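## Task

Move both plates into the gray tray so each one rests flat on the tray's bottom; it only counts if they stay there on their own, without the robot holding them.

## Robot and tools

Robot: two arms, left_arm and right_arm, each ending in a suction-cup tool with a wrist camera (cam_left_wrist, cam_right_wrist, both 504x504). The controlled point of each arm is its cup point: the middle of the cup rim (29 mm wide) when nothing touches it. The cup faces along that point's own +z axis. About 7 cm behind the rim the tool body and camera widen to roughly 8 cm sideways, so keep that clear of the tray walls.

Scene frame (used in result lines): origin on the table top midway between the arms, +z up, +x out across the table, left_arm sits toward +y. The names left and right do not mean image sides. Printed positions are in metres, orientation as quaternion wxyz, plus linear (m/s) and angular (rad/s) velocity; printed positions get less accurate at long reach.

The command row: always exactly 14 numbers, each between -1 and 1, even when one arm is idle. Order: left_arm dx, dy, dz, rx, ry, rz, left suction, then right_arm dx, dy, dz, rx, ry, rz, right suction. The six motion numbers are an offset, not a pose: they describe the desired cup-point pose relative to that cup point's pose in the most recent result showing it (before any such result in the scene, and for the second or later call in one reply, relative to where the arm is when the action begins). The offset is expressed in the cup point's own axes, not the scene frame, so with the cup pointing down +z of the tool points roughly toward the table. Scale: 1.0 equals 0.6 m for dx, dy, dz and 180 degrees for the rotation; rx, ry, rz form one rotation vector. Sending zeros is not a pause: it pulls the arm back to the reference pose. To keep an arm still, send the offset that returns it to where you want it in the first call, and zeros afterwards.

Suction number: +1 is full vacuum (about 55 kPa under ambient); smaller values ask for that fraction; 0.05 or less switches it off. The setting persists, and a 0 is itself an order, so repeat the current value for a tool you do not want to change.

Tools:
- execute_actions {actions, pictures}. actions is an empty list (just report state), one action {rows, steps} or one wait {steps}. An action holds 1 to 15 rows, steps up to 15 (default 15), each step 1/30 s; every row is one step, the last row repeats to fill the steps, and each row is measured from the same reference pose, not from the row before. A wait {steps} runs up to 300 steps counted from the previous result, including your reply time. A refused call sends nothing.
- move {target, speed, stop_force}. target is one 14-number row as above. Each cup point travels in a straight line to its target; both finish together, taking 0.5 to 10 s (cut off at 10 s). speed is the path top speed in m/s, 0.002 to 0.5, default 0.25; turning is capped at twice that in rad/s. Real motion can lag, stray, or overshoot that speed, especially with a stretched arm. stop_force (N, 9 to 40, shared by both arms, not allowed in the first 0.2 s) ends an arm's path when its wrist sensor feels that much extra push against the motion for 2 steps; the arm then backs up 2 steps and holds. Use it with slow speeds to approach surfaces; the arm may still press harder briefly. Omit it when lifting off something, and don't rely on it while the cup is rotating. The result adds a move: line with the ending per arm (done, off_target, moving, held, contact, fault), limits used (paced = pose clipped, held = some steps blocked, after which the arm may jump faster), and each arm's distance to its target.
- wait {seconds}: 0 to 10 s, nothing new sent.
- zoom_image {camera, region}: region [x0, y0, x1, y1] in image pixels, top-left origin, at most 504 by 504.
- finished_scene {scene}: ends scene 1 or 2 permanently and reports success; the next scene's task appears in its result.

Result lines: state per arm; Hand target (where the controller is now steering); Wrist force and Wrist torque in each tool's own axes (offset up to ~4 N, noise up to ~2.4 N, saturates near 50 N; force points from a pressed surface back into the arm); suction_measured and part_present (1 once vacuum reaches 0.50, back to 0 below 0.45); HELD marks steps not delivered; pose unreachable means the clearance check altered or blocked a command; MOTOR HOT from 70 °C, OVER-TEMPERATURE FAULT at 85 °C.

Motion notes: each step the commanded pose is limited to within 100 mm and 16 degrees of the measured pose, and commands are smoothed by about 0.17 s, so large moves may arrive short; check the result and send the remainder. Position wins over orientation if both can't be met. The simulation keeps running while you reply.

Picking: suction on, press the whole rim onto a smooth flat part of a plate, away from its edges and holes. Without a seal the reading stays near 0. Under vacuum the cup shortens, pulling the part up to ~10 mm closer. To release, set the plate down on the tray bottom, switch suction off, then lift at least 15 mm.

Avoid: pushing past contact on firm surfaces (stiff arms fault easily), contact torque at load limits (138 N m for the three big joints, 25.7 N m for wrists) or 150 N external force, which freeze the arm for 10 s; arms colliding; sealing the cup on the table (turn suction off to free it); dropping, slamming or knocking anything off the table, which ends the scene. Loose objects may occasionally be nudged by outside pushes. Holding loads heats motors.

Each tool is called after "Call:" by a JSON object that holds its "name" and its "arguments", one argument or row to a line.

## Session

Call:
{"name": "move", "arguments": {
  "target": [0,0,-0.25,0,0,0,0,0,0,-0.25,0,0,0,0]
}}

Scene clock: 1.17 s of 7200.00 s.
left_arm: end_effector_position=(+0.3572, +0.3959, +0.3784) suction_measured=0.00 part_present=0 end_effector_quat_wxyz=(+0.001, -0.169, +0.986, -0.001) end_effector_velocity=(+0.000, +0.000, +0.002) end_effector_angular_velocity=(+0.001, +0.002, +0.001) | right_arm: end_effector_position=(+0.4782, -0.3159, +0.3773) suction_measured=0.00 part_present=0 end_effector_quat_wxyz=(+0.000, +0.168, +0.986, +0.001) end_effector_velocity=(+0.000, -0.001, +0.002) end_effector_angular_velocity=(-0.000, +0.001, -0.001)
Joint positions: left_arm=[-0.316 -1.768  1.689 -1.495 -1.571 -0.841] | right_arm=[-0.314 -1.766  1.689 -1.495 -1.569  0.208]
Joint velocities: left_arm=[ 0.001  0.002 -0.007  0.007  0.    -0.   ] | right_arm=[-0.001  0.002 -0.007  0.006 -0.    -0.   ]
Motor temperatures (°C, as the motors report them): left_arm=[34 33 32 40 36 37] | right_arm=[31 33 34 44 39 41]
Wrist force (N, on the end effector, along its own x y z axes, offset not removed): left_arm=[-0.6 0.1 3.9] | right_arm=[1.3 0.2 -2.4]
Wrist torque (N m, same axes, about the end effector's origin, offset not removed): left_arm=[0.01 0.13 0.08] | right_arm=[-0.04 -0.46 -0.28]
Hand target (left_arm): +0.357, +0.396, +0.379; +0.001, -0.169, +0.986, -0.001
Hand target (right_arm): +0.478, -0.316, +0.377; +0.000, +0.168, +0.986, +0.001
Off the commanded pose (left_arm): 0.000 m, 0 deg.
Off the commanded pose (right_arm): 0.000 m, 0 deg.
move: done

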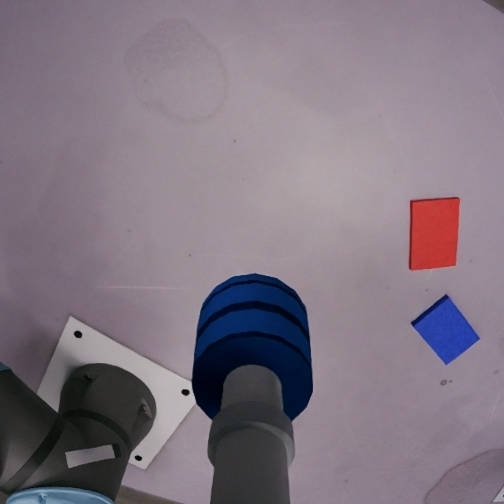

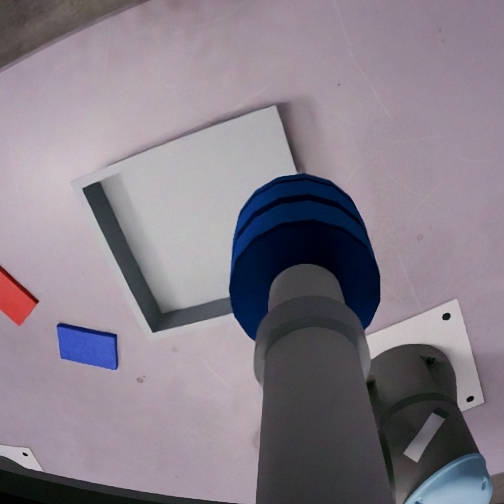

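Call:
{"name": "move", "arguments": {
  "target": [0.33,0.27,0.2,0,0,0,0,0.547,0.527,0.35,0,0,-0.13,0]
}}

Scene clock: 9.37 s of 7200.00 s.
left_arm: end_effector_position=(+0.1169, +0.4830, +0.2581) suction_measured=0.00 part_present=0 end_effector_quat_wxyz=(+0.001, -0.169, +0.986, -0.001) end_effector_velocity=(-0.001, -0.000, -0.000) end_effector_angular_velocity=(+0.001, -0.002, -0.001) | right_arm: end_effector_position=(+0.2729, +0.0916, +0.1671) suction_measured=0.00 part_present=0 end_effector_quat_wxyz=(-0.000, -0.035, +0.999, +0.001) end_effector_velocity=(-0.000, +0.002, -0.001) end_effector_angular_velocity=(-0.001, +0.000, +0.002)
Joint positions: left_arm=[-0.596 -2.568  2.319 -1.324 -1.571 -1.12 ] | right_arm=[ 0.714 -1.407  1.892 -2.055 -1.569  0.828]
Joint velocities: left_arm=[-0.013 -0.009  0.001  0.008  0.003 -0.012] | right_arm=[ 0.003  0.005 -0.003 -0.001 -0.     0.001]
Motor temperatures (°C, as the motors report them): left_arm=[34 33 32 40 36 37] | right_arm=[31 33 34 44 39 41]
Wrist force (N, on the end effector, along its own x y z axes, offset not removed): left_arm=[2.7 2.0 3.0] | right_arm=[1.8 1.1 1.4]
Wrist torque (N m, same axes, about the end effector's origin, offset not removed): left_arm=[0.24 -0.09 0.01] | right_arm=[0.01 -0.39 -0.16]
Hand target (left_arm): +0.117, +0.483, +0.258; +0.001, -0.169, +0.986, -0.001
Hand target (right_arm): +0.273, +0.092, +0.167; -0.000, -0.035, +0.999, +0.001
Off the commanded pose (left_arm): 0.001 m, 0 deg.
Off the commanded pose (right_arm): 0.001 m, 0 deg.
After step 90, 2.60 s passed at rest.
move: done

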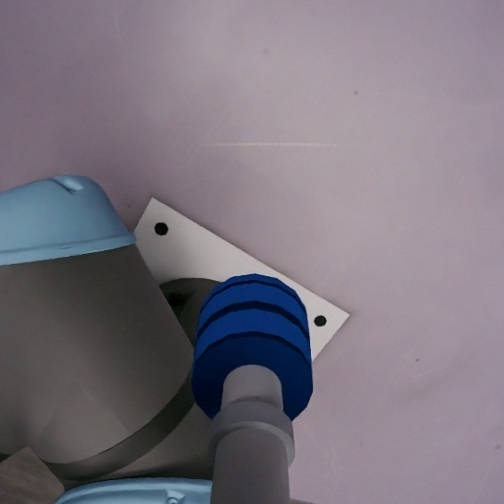

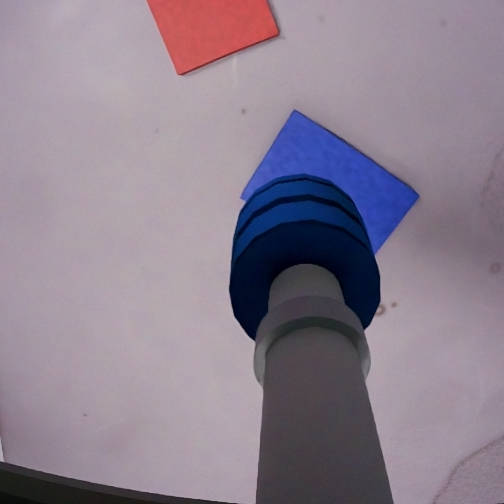

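Call:
{"name": "move", "arguments": {
  "target": [0,0,0,0,0,0,0,0.065,-0.042,0.235,0,0,0.19,1]
}}

Call:
{"name": "move", "arguments": {
  "target": [0,0,0,0,0,0,0,0,0,0.038,0,0,0,1],
  "speed": 0.008,
  "stop_force": 10
}}

Call:
{"name": "move", "arguments": {
  "target": [0,0,0,0,0,0,0,0,0,-0.2,0,0,-0.19,1],
  "speed": 0.15
}}

Scene clock: 17.43 s of 7200.00 s.
left_arm: end_effector_position=(+0.1168, +0.4830, +0.2580) suction_measured=0.00 part_present=0 end_effector_quat_wxyz=(+0.001, -0.169, +0.986, -0.001) end_effector_velocity=(+0.000, +0.000, -0.000) end_effector_angular_velocity=(+0.001, -0.001, +0.002) | right_arm: end_effector_position=(+0.2358, +0.0637, +0.0262) suction_measured=0.00 part_present=0 end_effector_quat_wxyz=(-0.001, +0.260, +0.966, +0.000) end_effector_velocity=(-0.001, +0.000, -0.001) end_effector_angular_velocity=(+0.002, -0.002, -0.007)
Joint positions: left_arm=[-0.596 -2.568  2.319 -1.324 -1.571 -1.12 ] | right_arm=[ 0.739 -1.255  2.158 -2.475 -1.569  1.449]
Joint velocities: left_arm=[ 0.002 -0.     0.     0.     0.001 -0.   ] | right_arm=[ 0.002  0.003  0.003 -0.008 -0.001  0.009]
Motor temperatures (°C, as the motors report them): left_arm=[34 33 32 40 36 37] | right_arm=[31 33 34 44 39 41]
Wrist force (N, on the end effector, along its own x y z axes, offset not removed): left_arm=[-1.3 0.7 2.9] | right_arm=[2.3 -2.1 0.5]
Wrist torque (N m, same axes, about the end effector's origin, offset not removed): left_arm=[0.10 0.26 0.22] | right_arm=[-0.33 -0.50 -0.20]
Hand target (left_arm): +0.117, +0.483, +0.258; +0.001, -0.169, +0.986, -0.001
Hand target (right_arm): +0.236, +0.064, +0.026; -0.001, +0.261, +0.965, +0.000
Off the commanded pose (left_arm): 0.000 m, 0 deg.
Off the commanded pose (right_arm): 0.000 m, 0 deg.
After step 90, 3.37 s passed at rest.
move: done

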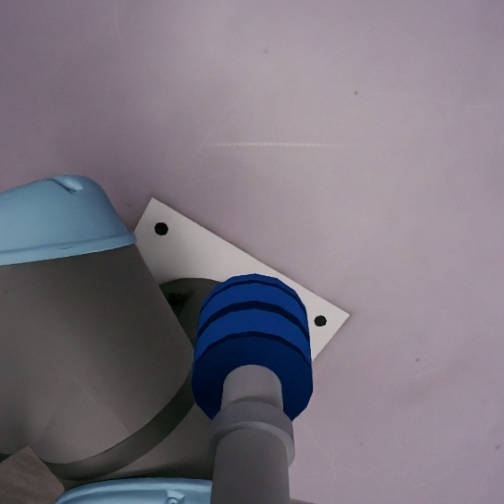

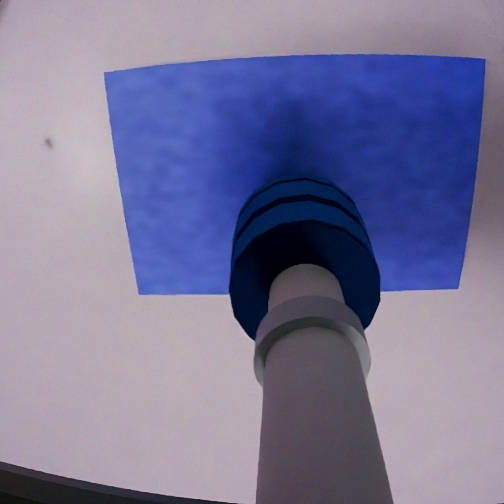

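Scene clock: 20.50 s of 7200.00 s.
left_arm: end_effector_position=(+0.1168, +0.4830, +0.2580) suction_measured=0.00 part_present=0 end_effector_quat_wxyz=(+0.001, -0.169, +0.986, -0.001) end_effector_velocity=(+0.000, +0.000, +0.000) end_effector_angular_velocity=(+0.000, -0.000, +0.001) | right_arm: end_effector_position=(+0.2358, +0.0636, +0.0035) suction_measured=0.99 part_present=1 end_effector_quat_wxyz=(-0.001, +0.260, +0.966, +0.000) end_effector_velocity=(-0.000, +0.000, -0.002) end_effector_angular_velocity=(-0.000, +0.000, +0.002)
Joint positions: left_arm=[-0.596 -2.568  2.319 -1.324 -1.571 -1.12 ] | right_arm=[ 0.739 -1.203  2.172 -2.541 -1.569  1.449]
Joint velocities: left_arm=[ 0.001  0.    -0.     0.     0.     0.   ] | right_arm=[ 0.     0.004  0.001 -0.004  0.    -0.002]
Motor temperatures (°C, as the motors report them): left_arm=[34 33 32 40 36 37] | right_arm=[31 33 34 44 39 41]
Wrist force (N, on the end effector, along its own x y z axes, offset not removed): left_arm=[-1.9 1.3 0.8] | right_arm=[2.5 2.0 0.2]
Wrist torque (N m, same axes, about the end effector's origin, offset not removed): left_arm=[0.06 0.40 0.08] | right_arm=[0.16 -0.54 -0.16]
Hand target (left_arm): +0.117, +0.483, +0.258; +0.001, -0.169, +0.986, -0.001
Hand target (right_arm): +0.236, +0.064, +0.003; -0.001, +0.260, +0.966, +0.000
Off the commanded pose (left_arm): 0.000 m, 0 deg.
Off the commanded pose (right_arm): 0.000 m, 0 deg.
move: done

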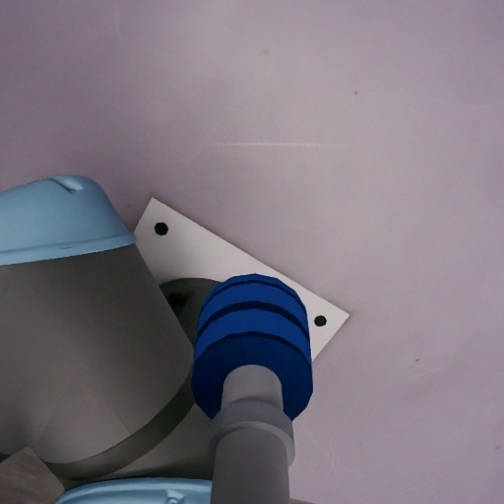

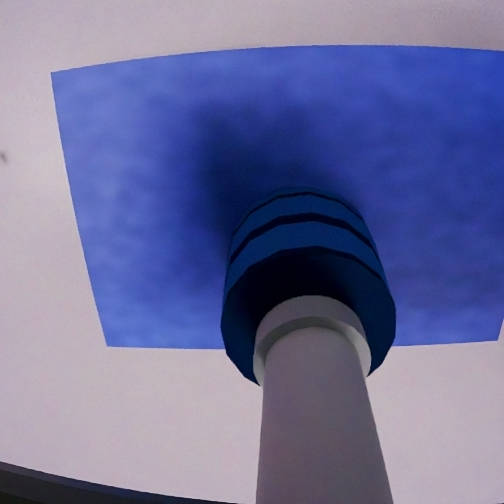

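Scene clock: 22.90 s of 7200.00 s.
left_arm: end_effector_position=(+0.1168, +0.4830, +0.2580) suction_measured=0.00 part_present=0 end_effector_quat_wxyz=(+0.001, -0.169, +0.986, -0.001) end_effector_velocity=(-0.000, -0.000, +0.000) end_effector_angular_velocity=(-0.000, +0.000, +0.000) | right_arm: end_effector_position=(+0.2358, +0.0637, +0.1235) suction_measured=0.98 part_present=1 end_effector_quat_wxyz=(-0.000, -0.035, +0.999, +0.000) end_effector_velocity=(+0.001, -0.000, +0.002) end_effector_angular_velocity=(-0.000, +0.001, +0.008)
Joint positions: left_arm=[-0.596 -2.568  2.319 -1.324 -1.571 -1.12 ] | right_arm=[ 0.739 -1.439  2.06  -2.192 -1.569  0.853]
Joint velocities: left_arm=[ 0.  0. -0. -0. -0. -0.] | right_arm=[-0.002 -0.002 -0.003  0.007  0.001 -0.01 ]
Motor temperatures (°C, as the motors report them): left_arm=[34 33 32 40 36 37] | right_arm=[31 33 34 44 39 41]
Wrist force (N, on the end effector, along its own x y z axes, offset not removed): left_arm=[0.6 2.8 -0.3] | right_arm=[1.2 0.7 0.2]
Wrist torque (N m, same axes, about the end effector's origin, offset not removed): left_arm=[0.56 0.04 0.17] | right_arm=[0.02 -0.22 -0.19]
Hand target (left_arm): +0.117, +0.483, +0.258; +0.001, -0.169, +0.986, -0.001
Hand target (right_arm): +0.236, +0.064, +0.124; -0.000, -0.035, +0.999, +0.000
Off the commanded pose (left_arm): 0.000 m, 0 deg.
Off the commanded pose (right_arm): 0.000 m, 0 deg.
move: done

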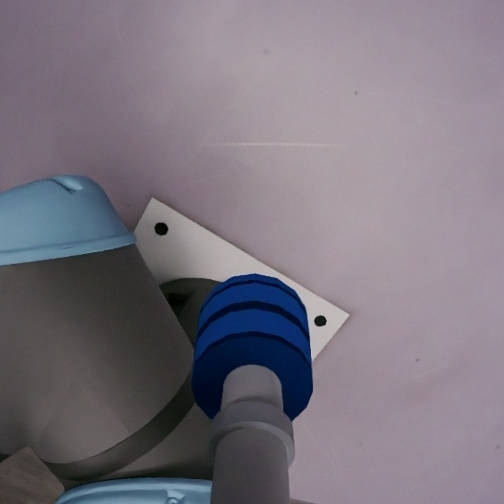

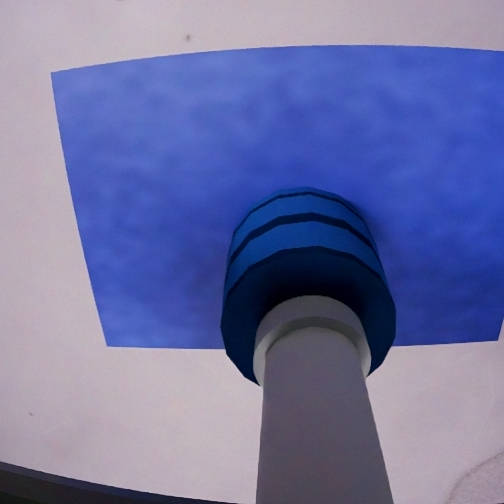

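Call:
{"name": "move", "arguments": {
  "target": [0,0,0,0,0,0,0,-0.17,-0.463,0,0,0,0,1]
}}

Call:
{"name": "move", "arguments": {
  "target": [0,0,0,0,0,0,0,0,0,0.13,0,0,0,1],
  "speed": 0.02,
  "stop_force": 10
}}

Scene clock: 28.43 s of 7200.00 s.
left_arm: end_effector_position=(+0.1168, +0.4830, +0.2580) suction_measured=0.00 part_present=0 end_effector_quat_wxyz=(+0.001, -0.169, +0.986, -0.001) end_effector_velocity=(+0.000, -0.000, -0.000) end_effector_angular_velocity=(+0.000, -0.000, -0.000) | right_arm: end_effector_position=(+0.3573, -0.2064, +0.1237) suction_measured=0.96 part_present=1 end_effector_quat_wxyz=(+0.000, -0.035, +0.999, +0.001) end_effector_velocity=(+0.001, -0.001, +0.000) end_effector_angular_velocity=(+0.001, +0.000, +0.002)
Joint positions: left_arm=[-0.596 -2.568  2.319 -1.324 -1.571 -1.12 ] | right_arm=[-0.009 -1.794  2.393 -2.17  -1.57   0.105]
Joint velocities: left_arm=[-0.  0.  0. -0.  0. -0.] | right_arm=[-0.005 -0.     0.     0.     0.001 -0.007]
Motor temperatures (°C, as the motors report them): left_arm=[34 33 32 40 36 37] | right_arm=[31 33 34 44 39 41]
Wrist force (N, on the end effector, along its own x y z axes, offset not removed): left_arm=[0.0 2.2 2.1] | right_arm=[1.7 0.0 0.0]
Wrist torque (N m, same axes, about the end effector's origin, offset not removed): left_arm=[0.05 0.11 0.03] | right_arm=[-0.09 -0.38 -0.28]
Hand target (left_arm): +0.117, +0.483, +0.258; +0.001, -0.169, +0.986, -0.001
Hand target (right_arm): +0.357, -0.207, +0.124; +0.000, -0.035, +0.999, +0.001
Off the commanded pose (left_arm): 0.000 m, 0 deg.
Off the commanded pose (right_arm): 0.001 m, 0 deg.
move: done

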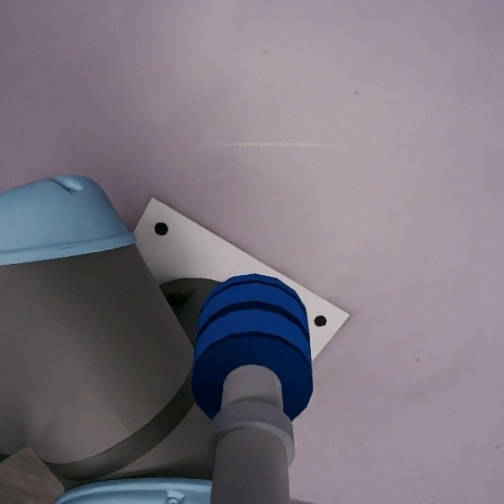

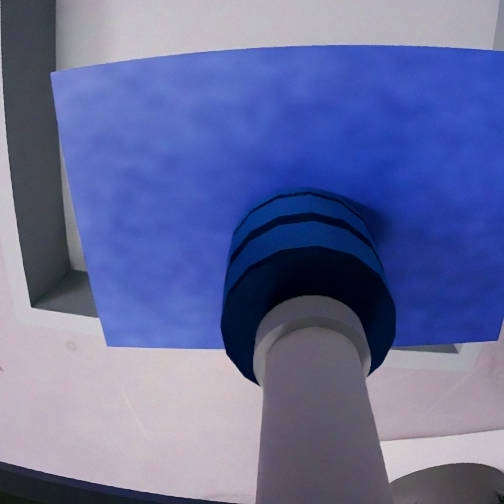

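Scene clock: 32.63 s of 7200.00 s.
left_arm: end_effector_position=(+0.1168, +0.4830, +0.2580) suction_measured=0.00 part_present=0 end_effector_quat_wxyz=(+0.001, -0.169, +0.986, -0.001) end_effector_velocity=(-0.000, -0.000, -0.000) end_effector_angular_velocity=(+0.000, +0.000, -0.001) | right_arm: end_effector_position=(+0.3573, -0.2064, +0.0458) suction_measured=0.99 part_present=1 end_effector_quat_wxyz=(+0.000, -0.035, +0.999, +0.001) end_effector_velocity=(+0.000, -0.000, -0.002) end_effector_angular_velocity=(-0.000, +0.000, -0.000)
Joint positions: left_arm=[-0.596 -2.568  2.319 -1.324 -1.571 -1.12 ] | right_arm=[-0.009 -1.597  2.506 -2.48  -1.57   0.105]
Joint velocities: left_arm=[-0.001  0.     0.     0.    -0.    -0.   ] | right_arm=[-0.     0.006  0.002 -0.008 -0.    -0.   ]
Motor temperatures (°C, as the motors report them): left_arm=[34 33 32 40 36 37] | right_arm=[31 33 34 44 39 41]
Wrist force (N, on the end effector, along its own x y z axes, offset not removed): left_arm=[0.3 1.0 0.2] | right_arm=[2.3 0.1 -0.2]
Wrist torque (N m, same axes, about the end effector's origin, offset not removed): left_arm=[0.08 0.13 0.17] | right_arm=[-0.01 -0.46 -0.24]
Hand target (left_arm): +0.117, +0.483, +0.258; +0.001, -0.169, +0.986, -0.001
Hand target (right_arm): +0.357, -0.206, +0.046; +0.000, -0.035, +0.999, +0.001
Off the commanded pose (left_arm): 0.000 m, 0 deg.
Off the commanded pose (right_arm): 0.000 m, 0 deg.
move: done

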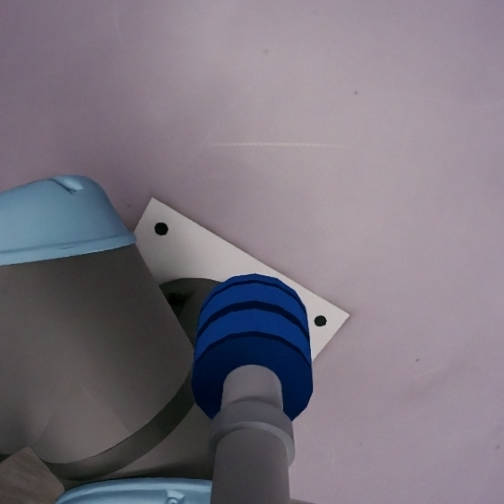

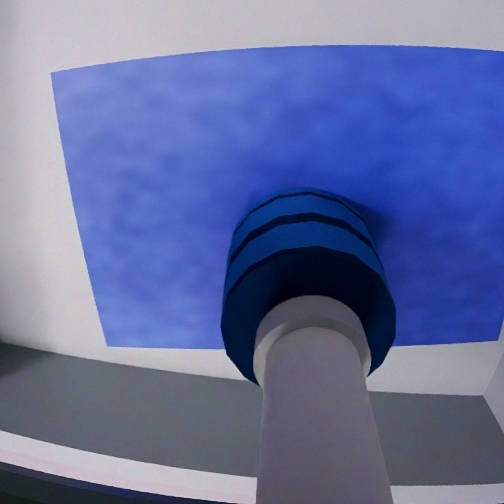

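Call:
{"name": "move", "arguments": {
  "target": [0,0,0,0,0,0,0,0.017,0,0.069,0,0,0,1],
  "speed": 0.015,
  "stop_force": 10
}}

Call:
{"name": "move", "arguments": {
  "target": [0,0,0,0,0,0,0,0,0,-0.3,0,0,0,0],
  "speed": 0.12
}}

Call:
{"name": "move", "arguments": {
  "target": [0,0,0,0,0,0,0,-0.062,0.58,0.12,0,0,0.39,0]
}}

Scene clock: 43.50 s of 7200.00 s.
left_arm: end_effector_position=(+0.1168, +0.4830, +0.2580) suction_measured=0.00 part_present=0 end_effector_quat_wxyz=(+0.001, -0.169, +0.986, -0.001) end_effector_velocity=(-0.000, +0.000, -0.000) end_effector_angular_velocity=(-0.000, +0.000, +0.000) | right_arm: end_effector_position=(+0.3472, -0.2072, +0.0045) suction_measured=1.00 part_present=1 end_effector_quat_wxyz=(+0.000, -0.035, +0.999, +0.001) end_effector_velocity=(-0.000, -0.000, -0.002) end_effector_angular_velocity=(+0.000, -0.000, -0.000)
Joint positions: left_arm=[-0.596 -2.568  2.319 -1.324 -1.571 -1.12 ] | right_arm=[-0.006 -1.474  2.57  -2.668 -1.57   0.108]
Joint velocities: left_arm=[ 0. -0.  0.  0. -0.  0.] | right_arm=[-0.     0.007  0.002 -0.009 -0.     0.   ]
Motor temperatures (°C, as the motors report them): left_arm=[34 33 32 40 36 37] | right_arm=[31 33 34 44 39 41]
Wrist force (N, on the end effector, along its own x y z axes, offset not removed): left_arm=[-1.4 1.5 0.2] | right_arm=[1.1 2.3 0.2]
Wrist torque (N m, same axes, about the end effector's origin, offset not removed): left_arm=[-0.08 0.20 0.17] | right_arm=[0.13 -0.23 -0.09]
Hand target (left_arm): +0.117, +0.483, +0.258; +0.001, -0.169, +0.986, -0.001
Hand target (right_arm): +0.347, -0.207, +0.004; +0.000, -0.035, +0.999, +0.001
Off the commanded pose (left_arm): 0.000 m, 0 deg.
Off the commanded pose (right_arm): 0.000 m, 0 deg.
move: done

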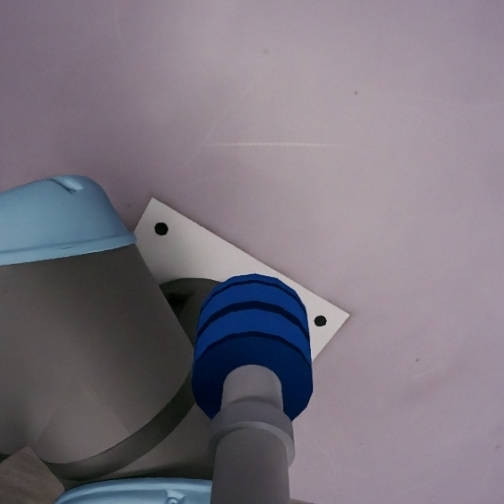

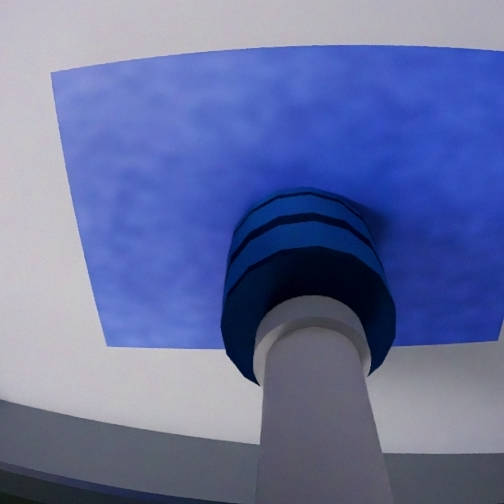

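Scene clock: 45.50 s of 7200.00 s.
left_arm: end_effector_position=(+0.1168, +0.4830, +0.2580) suction_measured=0.00 part_present=0 end_effector_quat_wxyz=(+0.001, -0.169, +0.986, -0.001) end_effector_velocity=(+0.000, +0.000, +0.000) end_effector_angular_velocity=(+0.000, -0.000, +0.001) | right_arm: end_effector_position=(+0.3472, -0.2071, +0.1846) suction_measured=0.00 part_present=0 end_effector_quat_wxyz=(+0.000, -0.035, +0.999, +0.001) end_effector_velocity=(-0.000, -0.000, +0.002) end_effector_angular_velocity=(+0.000, +0.000, -0.000)
Joint positions: left_arm=[-0.596 -2.568  2.319 -1.324 -1.571 -1.12 ] | right_arm=[-0.006 -1.916  2.297 -1.952 -1.57   0.108]
Joint velocities: left_arm=[ 0.  0. -0.  0.  0. -0.] | right_arm=[-0.001 -0.002 -0.003  0.006  0.    -0.001]
Motor temperatures (°C, as the motors report them): left_arm=[34 33 32 40 36 37] | right_arm=[31 33 34 44 39 41]
Wrist force (N, on the end effector, along its own x y z axes, offset not removed): left_arm=[2.7 2.0 -1.1] | right_arm=[3.8 2.9 -1.0]
Wrist torque (N m, same axes, about the end effector's origin, offset not removed): left_arm=[0.13 -0.13 -0.10] | right_arm=[0.34 -0.62 -0.20]
Hand target (left_arm): +0.117, +0.483, +0.258; +0.001, -0.169, +0.986, -0.001
Hand target (right_arm): +0.347, -0.207, +0.185; +0.000, -0.035, +0.999, +0.001
Off the commanded pose (left_arm): 0.000 m, 0 deg.
Off the commanded pose (right_arm): 0.000 m, 0 deg.
move: done

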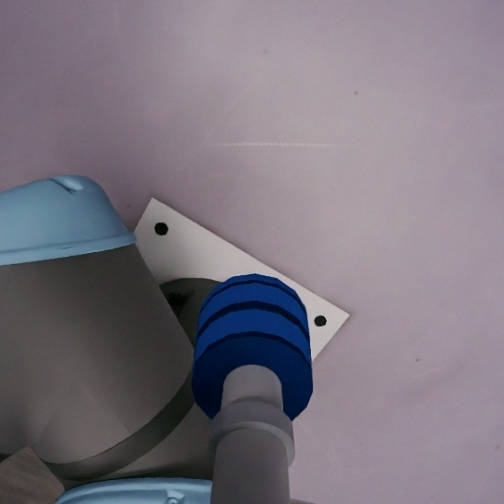

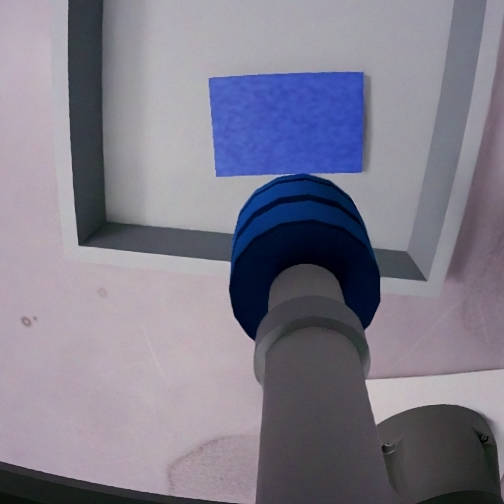

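Scene clock: 48.50 s of 7200.00 s.
left_arm: end_effector_position=(+0.1168, +0.4830, +0.2580) suction_measured=0.00 part_present=0 end_effector_quat_wxyz=(+0.001, -0.169, +0.986, -0.001) end_effector_velocity=(-0.000, -0.000, -0.000) end_effector_angular_velocity=(+0.000, +0.000, -0.001) | right_arm: end_effector_position=(+0.3596, +0.1427, +0.1120) suction_measured=0.00 part_present=0 end_effector_quat_wxyz=(-0.001, +0.546, +0.838, +0.000) end_effector_velocity=(+0.000, +0.001, -0.001) end_effector_angular_velocity=(-0.002, +0.001, -0.006)
Joint positions: left_arm=[-0.596 -2.568  2.319 -1.324 -1.571 -1.12 ] | right_arm=[ 0.655 -1.158  1.715 -2.129 -1.57   1.994]
Joint velocities: left_arm=[-0.001  0.     0.     0.     0.    -0.   ] | right_arm=[ 0.002  0.005 -0.005  0.003 -0.001  0.007]
Motor temperatures (°C, as the motors report them): left_arm=[34 33 32 40 36 37] | right_arm=[31 33 34 44 39 41]
Wrist force (N, on the end effector, along its own x y z axes, offset not removed): left_arm=[1.2 -0.3 -2.8] | right_arm=[1.5 -2.0 1.0]
Wrist torque (N m, same axes, about the end effector's origin, offset not removed): left_arm=[-0.10 -0.06 0.13] | right_arm=[-0.44 -0.34 -0.14]
Hand target (left_arm): +0.117, +0.483, +0.258; +0.001, -0.169, +0.986, -0.001
Hand target (right_arm): +0.360, +0.143, +0.112; -0.001, +0.546, +0.838, +0.000
Off the commanded pose (left_arm): 0.000 m, 0 deg.
Off the commanded pose (right_arm): 0.001 m, 0 deg.
move: done

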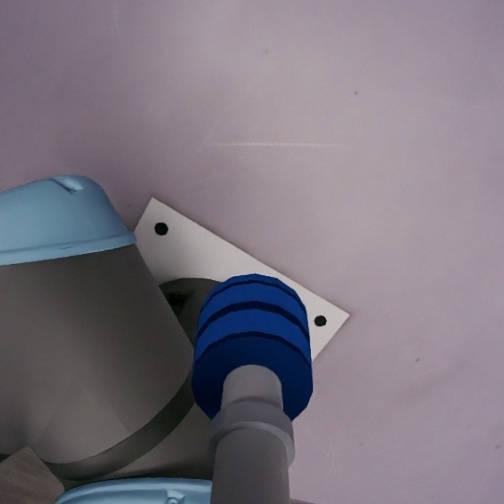

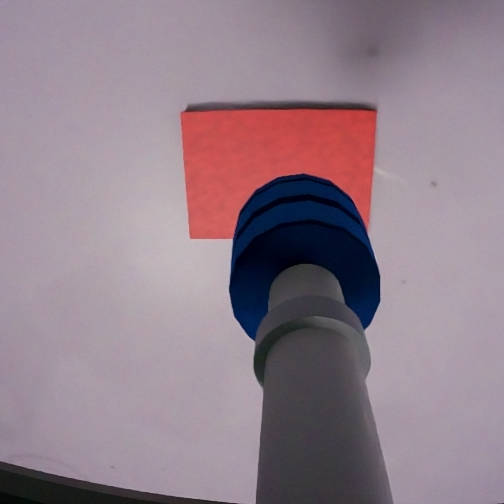

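Call:
{"name": "move", "arguments": {
  "target": [0,0,0,0,0,0,0,0.025,0.007,0.14,0,0,0,1],
  "speed": 0.15
}}

Call:
{"name": "move", "arguments": {
  "target": [0,0,0,0,0,0,0,0,0,0.04,0,0,0,1],
  "speed": 0.008,
  "stop_force": 10
}}

Call:
{"name": "move", "arguments": {
  "target": [0,0,0,0,0,0,0,0,0,-0.2,0,0,-0.41,1]
}}

Call:
{"name": "move", "arguments": {
  "target": [0,0,0,0,0,0,0,-0.037,-0.61,0,0,0,0,1]
}}

Call:
{"name": "move", "arguments": {
  "target": [0,0,0,0,0,0,0,0,0,0.165,0,0,0,1],
  "speed": 0.02,
  "stop_force": 10
}}

Scene clock: 59.93 s of 7200.00 s.
left_arm: end_effector_position=(+0.1168, +0.4830, +0.2580) suction_measured=0.00 part_present=0 end_effector_quat_wxyz=(+0.001, -0.169, +0.986, -0.001) end_effector_velocity=(-0.000, -0.000, -0.000) end_effector_angular_velocity=(-0.000, +0.000, -0.000) | right_arm: end_effector_position=(+0.3573, +0.1580, +0.0281) suction_measured=0.00 part_present=0 end_effector_quat_wxyz=(-0.001, +0.546, +0.838, +0.000) end_effector_velocity=(+0.000, +0.001, -0.002) end_effector_angular_velocity=(-0.000, +0.000, +0.001)
Joint positions: left_arm=[-0.596 -2.568  2.319 -1.324 -1.571 -1.12 ] | right_arm=[ 0.674 -1.013  1.748 -2.306 -1.57   2.013]
Joint velocities: left_arm=[-0. -0.  0. -0. -0. -0.] | right_arm=[ 0.001  0.005 -0.001 -0.004  0.    -0.   ]
Motor temperatures (°C, as the motors report them): left_arm=[34 33 32 40 36 37] | right_arm=[31 33 34 44 39 41]
Wrist force (N, on the end effector, along its own x y z axes, offset not removed): left_arm=[2.7 1.8 -3.1] | right_arm=[1.5 2.1 1.0]
Wrist torque (N m, same axes, about the end effector's origin, offset not removed): left_arm=[0.08 -0.49 -0.24] | right_arm=[0.16 -0.38 -0.22]
Hand target (left_arm): +0.117, +0.483, +0.258; +0.001, -0.169, +0.986, -0.001
Hand target (right_arm): +0.357, +0.158, +0.028; -0.001, +0.546, +0.838, +0.000
Off the commanded pose (left_arm): 0.000 m, 0 deg.
Off the commanded pose (right_arm): 0.000 m, 0 deg.
After step 90, 7.37 s passed at rest.
move: done

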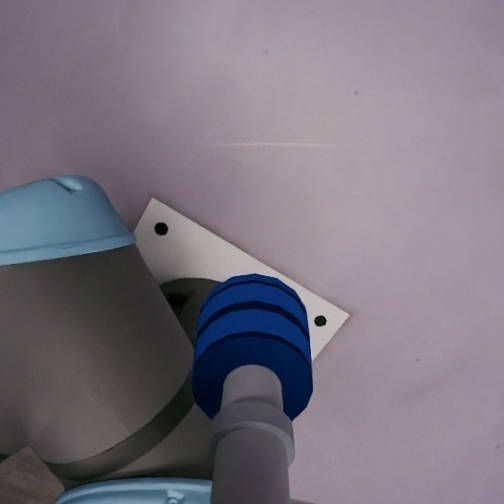

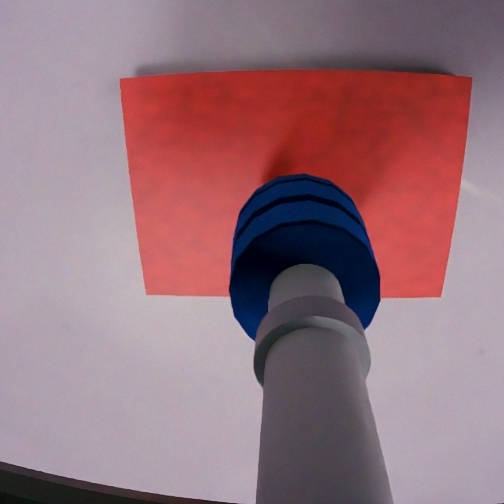

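Scene clock: 63.17 s of 7200.00 s.
left_arm: end_effector_position=(+0.1168, +0.4830, +0.2580) suction_measured=0.00 part_present=0 end_effector_quat_wxyz=(+0.001, -0.169, +0.986, -0.001) end_effector_velocity=(-0.000, -0.000, -0.000) end_effector_angular_velocity=(-0.001, +0.001, -0.000) | right_arm: end_effector_position=(+0.3573, +0.1580, +0.0042) suction_measured=1.00 part_present=1 end_effector_quat_wxyz=(-0.001, +0.546, +0.838, +0.000) end_effector_velocity=(-0.000, +0.000, -0.002) end_effector_angular_velocity=(-0.000, +0.000, +0.002)
Joint positions: left_arm=[-0.596 -2.568  2.319 -1.324 -1.571 -1.12 ] | right_arm=[ 0.674 -0.974  1.76  -2.358 -1.57   2.013]
Joint velocities: left_arm=[ 0.    -0.     0.    -0.    -0.001  0.   ] | right_arm=[ 0.001  0.003  0.001 -0.003  0.    -0.001]
Motor temperatures (°C, as the motors report them): left_arm=[34 33 32 40 36 37] | right_arm=[31 33 34 44 39 41]
Wrist force (N, on the end effector, along its own x y z axes, offset not removed): left_arm=[0.5 0.9 -1.9] | right_arm=[4.6 1.5 -1.5]
Wrist torque (N m, same axes, about the end effector's origin, offset not removed): left_arm=[-0.22 -0.03 0.15] | right_arm=[0.17 -0.69 -0.32]
Hand target (left_arm): +0.117, +0.483, +0.258; +0.001, -0.169, +0.986, -0.001
Hand target (right_arm): +0.357, +0.158, +0.004; -0.001, +0.546, +0.838, +0.000
Off the commanded pose (left_arm): 0.000 m, 0 deg.
Off the commanded pose (right_arm): 0.000 m, 0 deg.
move: done

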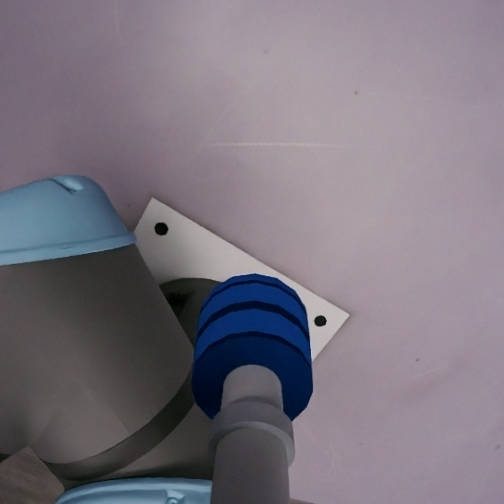

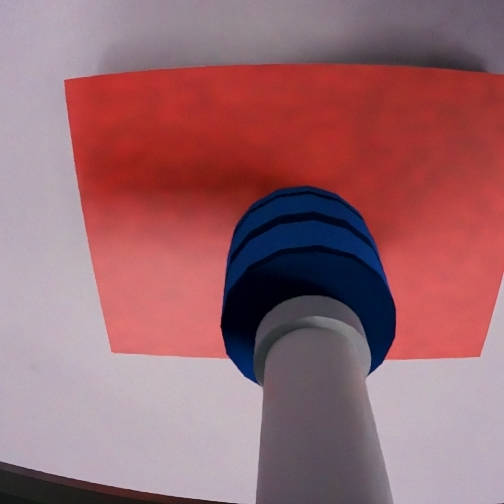

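Scene clock: 66.23 s of 7200.00 s.
left_arm: end_effector_position=(+0.1168, +0.4830, +0.2580) suction_measured=0.00 part_present=0 end_effector_quat_wxyz=(+0.001, -0.169, +0.986, -0.001) end_effector_velocity=(-0.000, +0.000, -0.000) end_effector_angular_velocity=(+0.000, +0.000, +0.000) | right_arm: end_effector_position=(+0.3573, +0.1581, +0.1242) suction_measured=0.99 part_present=1 end_effector_quat_wxyz=(-0.000, -0.066, +0.998, +0.001) end_effector_velocity=(+0.000, -0.000, +0.001) end_effector_angular_velocity=(-0.000, +0.001, +0.009)
Joint positions: left_arm=[-0.596 -2.568  2.319 -1.324 -1.571 -1.12 ] | right_arm=[ 0.674 -1.147  1.663 -2.087 -1.57   0.726]
Joint velocities: left_arm=[ 0.  0.  0. -0. -0. -0.] | right_arm=[-0.001 -0.001 -0.001  0.003  0.    -0.01 ]
Motor temperatures (°C, as the motors report them): left_arm=[34 33 32 40 36 37] | right_arm=[31 33 34 44 39 41]
Wrist force (N, on the end effector, along its own x y z axes, offset not removed): left_arm=[0.0 0.5 -0.7] | right_arm=[1.0 0.1 1.2]
Wrist torque (N m, same axes, about the end effector's origin, offset not removed): left_arm=[0.06 0.26 -0.04] | right_arm=[-0.14 -0.20 -0.20]
Hand target (left_arm): +0.117, +0.483, +0.258; +0.001, -0.169, +0.986, -0.001
Hand target (right_arm): +0.357, +0.158, +0.124; -0.000, -0.066, +0.998, +0.001
Off the commanded pose (left_arm): 0.000 m, 0 deg.
Off the commanded pose (right_arm): 0.000 m, 0 deg.
move: done

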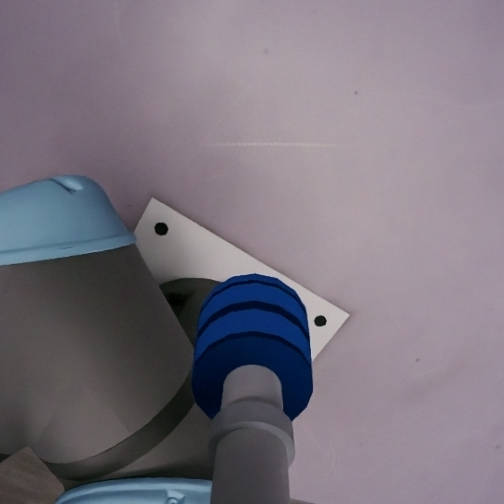

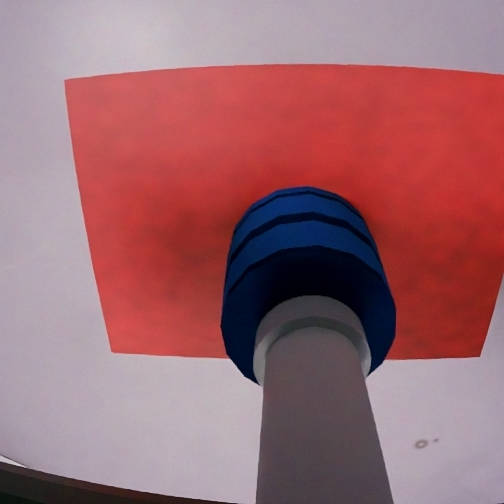

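Scene clock: 68.33 s of 7200.00 s.
left_arm: end_effector_position=(+0.1168, +0.4830, +0.2580) suction_measured=0.00 part_present=0 end_effector_quat_wxyz=(+0.001, -0.169, +0.986, -0.001) end_effector_velocity=(-0.000, -0.000, +0.000) end_effector_angular_velocity=(-0.000, +0.000, -0.000) | right_arm: end_effector_position=(+0.4280, -0.2019, +0.1246) suction_measured=0.98 part_present=1 end_effector_quat_wxyz=(+0.000, -0.066, +0.998, +0.001) end_effector_velocity=(+0.000, -0.001, -0.000) end_effector_angular_velocity=(+0.001, +0.001, +0.001)
Joint positions: left_arm=[-0.596 -2.568  2.319 -1.324 -1.571 -1.12 ] | right_arm=[-0.029 -1.617  2.245 -2.199 -1.57   0.023]
Joint velocities: left_arm=[-0.     0.    -0.     0.    -0.001 -0.   ] | right_arm=[-0.004 -0.     0.001  0.     0.001 -0.005]
Motor temperatures (°C, as the motors report them): left_arm=[34 33 32 40 36 37] | right_arm=[31 33 34 44 39 41]
Wrist force (N, on the end effector, along its own x y z axes, offset not removed): left_arm=[-2.6 1.0 -0.6] | right_arm=[2.2 3.3 -1.0]
Wrist torque (N m, same axes, about the end effector's origin, offset not removed): left_arm=[0.04 0.32 0.33] | right_arm=[0.33 -0.51 -0.02]
Hand target (left_arm): +0.117, +0.483, +0.258; +0.001, -0.169, +0.986, -0.001
Hand target (right_arm): +0.428, -0.202, +0.125; +0.000, -0.066, +0.998, +0.001
Off the commanded pose (left_arm): 0.000 m, 0 deg.
Off the commanded pose (right_arm): 0.001 m, 0 deg.
move: done

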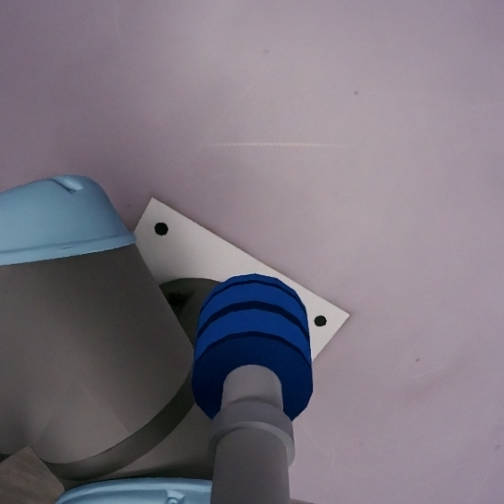

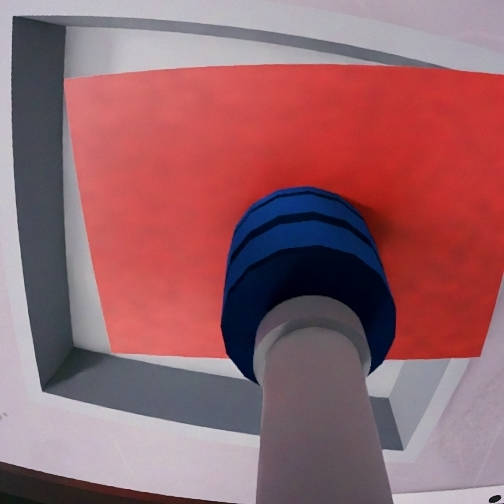

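Scene clock: 73.57 s of 7200.00 s.
left_arm: end_effector_position=(+0.1168, +0.4830, +0.2580) suction_measured=0.00 part_present=0 end_effector_quat_wxyz=(+0.001, -0.169, +0.986, -0.001) end_effector_velocity=(+0.000, +0.000, -0.000) end_effector_angular_velocity=(+0.000, +0.000, -0.000) | right_arm: end_effector_position=(+0.4280, -0.2019, +0.0257) suction_measured=0.99 part_present=1 end_effector_quat_wxyz=(+0.000, -0.066, +0.998, +0.001) end_effector_velocity=(-0.001, +0.001, -0.002) end_effector_angular_velocity=(-0.000, +0.001, +0.003)
Joint positions: left_arm=[-0.596 -2.568  2.319 -1.324 -1.571 -1.12 ] | right_arm=[-0.029 -1.393  2.36  -2.539 -1.57   0.023]
Joint velocities: left_arm=[0. 0. 0. 0. 0. 0.] | right_arm=[ 0.002  0.006  0.002 -0.007 -0.    -0.001]
Motor temperatures (°C, as the motors report them): left_arm=[34 33 32 40 36 37] | right_arm=[31 33 34 44 39 41]
Wrist force (N, on the end effector, along its own x y z axes, offset not removed): left_arm=[-2.1 -1.0 3.7] | right_arm=[2.4 3.3 -1.3]
Wrist torque (N m, same axes, about the end effector's origin, offset not removed): left_arm=[-0.15 0.30 -0.17] | right_arm=[0.35 -0.39 -0.10]
Hand target (left_arm): +0.117, +0.483, +0.258; +0.001, -0.169, +0.986, -0.001
Hand target (right_arm): +0.428, -0.202, +0.025; +0.000, -0.066, +0.998, +0.001
Off the commanded pose (left_arm): 0.000 m, 0 deg.
Off the commanded pose (right_arm): 0.000 m, 0 deg.
move: done

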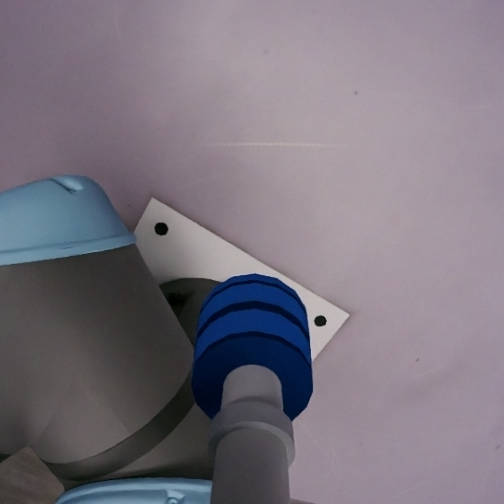

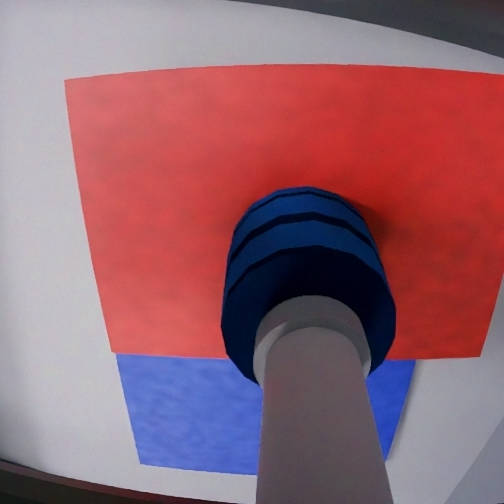

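Call:
{"name": "move", "arguments": {
  "target": [0,0,0,0,0,0,0,0,0.025,0.034,0,0,0.02,1],
  "speed": 0.008,
  "stop_force": 10
}}

Call:
{"name": "move", "arguments": {
  "target": [0,0,0,0,0,0,0,0,0,-0.2,0,0,0,0],
  "speed": 0.1
}}

Scene clock: 81.70 s of 7200.00 s.
left_arm: end_effector_position=(+0.1168, +0.4830, +0.2580) suction_measured=0.00 part_present=0 end_effector_quat_wxyz=(+0.001, -0.169, +0.986, -0.001) end_effector_velocity=(+0.000, +0.000, -0.000) end_effector_angular_velocity=(+0.000, -0.000, -0.000) | right_arm: end_effector_position=(+0.4260, -0.1871, +0.0053) suction_measured=1.00 part_present=1 end_effector_quat_wxyz=(+0.000, -0.035, +0.999, +0.001) end_effector_velocity=(-0.000, +0.001, -0.001) end_effector_angular_velocity=(-0.000, +0.000, -0.001)
Joint positions: left_arm=[-0.596 -2.568  2.319 -1.324 -1.571 -1.12 ] | right_arm=[ 0.008 -1.325  2.361 -2.607 -1.57   0.123]
Joint velocities: left_arm=[-0.  0.  0.  0.  0.  0.] | right_arm=[ 0.002  0.003  0.    -0.003  0.     0.004]
Motor temperatures (°C, as the motors report them): left_arm=[34 33 32 40 36 37] | right_arm=[31 33 34 44 39 41]
Wrist force (N, on the end effector, along its own x y z axes, offset not removed): left_arm=[1.1 -1.0 4.2] | right_arm=[0.9 -0.3 -1.3]
Wrist torque (N m, same axes, about the end effector's origin, offset not removed): left_arm=[-0.23 -0.02 0.14] | right_arm=[-0.10 -0.34 -0.16]
Hand target (left_arm): +0.117, +0.483, +0.258; +0.001, -0.169, +0.986, -0.001
Hand target (right_arm): +0.426, -0.187, +0.005; +0.000, -0.034, +0.999, +0.001
Off the commanded pose (left_arm): 0.000 m, 0 deg.
Off the commanded pose (right_arm): 0.000 m, 0 deg.
move: done

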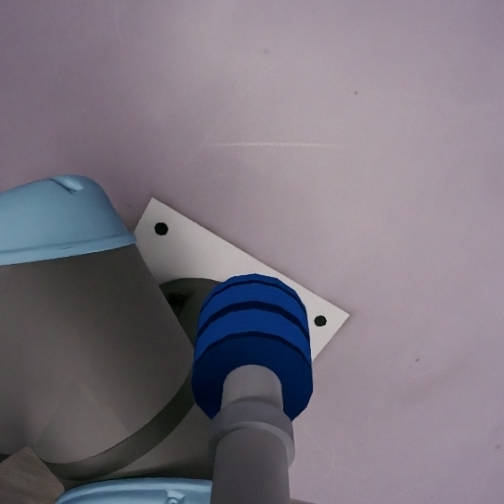

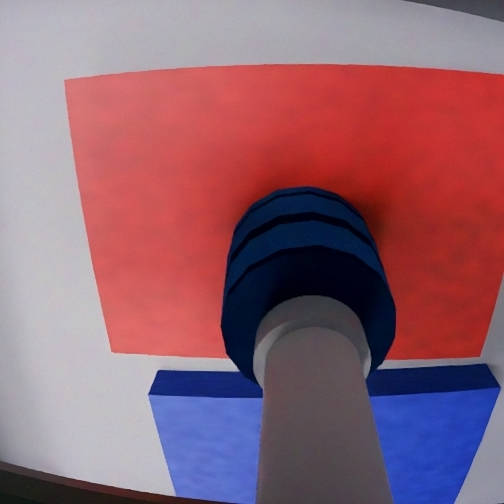

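Scene clock: 83.37 s of 7200.00 s.
left_arm: end_effector_position=(+0.1168, +0.4830, +0.2580) suction_measured=0.00 part_present=0 end_effector_quat_wxyz=(+0.001, -0.169, +0.986, -0.001) end_effector_velocity=(+0.000, +0.000, +0.000) end_effector_angular_velocity=(+0.000, -0.000, -0.000) | right_arm: end_effector_position=(+0.4260, -0.1870, +0.1253) suction_measured=0.00 part_present=0 end_effector_quat_wxyz=(+0.000, -0.035, +0.999, +0.001) end_effector_velocity=(+0.000, -0.000, +0.002) end_effector_angular_velocity=(+0.000, -0.001, +0.001)
Joint positions: left_arm=[-0.596 -2.568  2.319 -1.324 -1.571 -1.12 ] | right_arm=[ 0.008 -1.605  2.231 -2.198 -1.57   0.123]
Joint velocities: left_arm=[-0.  0. -0.  0.  0.  0.] | right_arm=[-0.001 -0.005 -0.003  0.007 -0.    -0.002]
Motor temperatures (°C, as the motors report them): left_arm=[34 33 32 40 36 37] | right_arm=[31 33 34 44 39 41]
Wrist force (N, on the end effector, along its own x y z axes, offset not removed): left_arm=[2.1 0.8 1.6] | right_arm=[2.8 -0.5 -0.2]
Wrist torque (N m, same axes, about the end effector's origin, offset not removed): left_arm=[0.00 -0.32 0.03] | right_arm=[-0.21 -0.44 -0.18]
Hand target (left_arm): +0.117, +0.483, +0.258; +0.001, -0.169, +0.986, -0.001
Hand target (right_arm): +0.426, -0.187, +0.125; +0.000, -0.035, +0.999, +0.001
Off the commanded pose (left_arm): 0.000 m, 0 deg.
Off the commanded pose (right_arm): 0.000 m, 0 deg.
move: done

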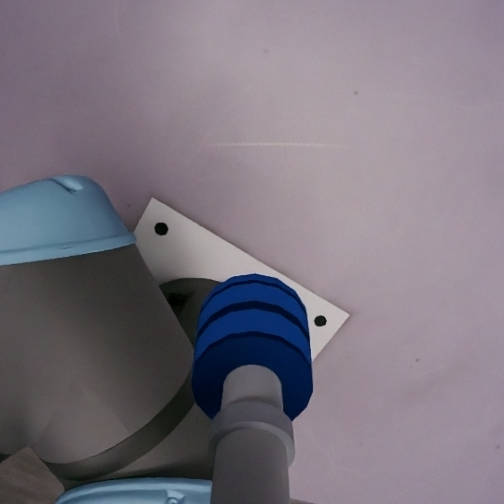

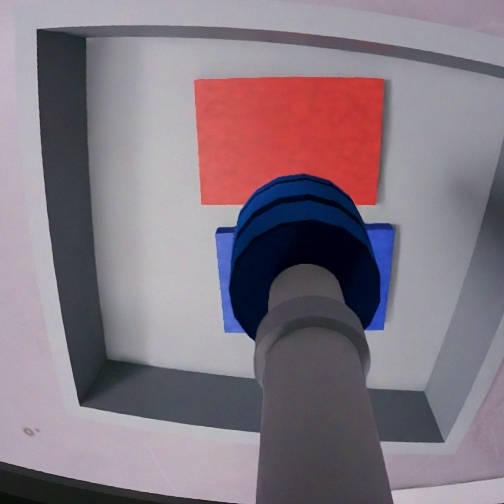

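Call:
{"name": "finished_scene", "arguments": {
  "scene": 2
}}

The scene is finished: the task was done.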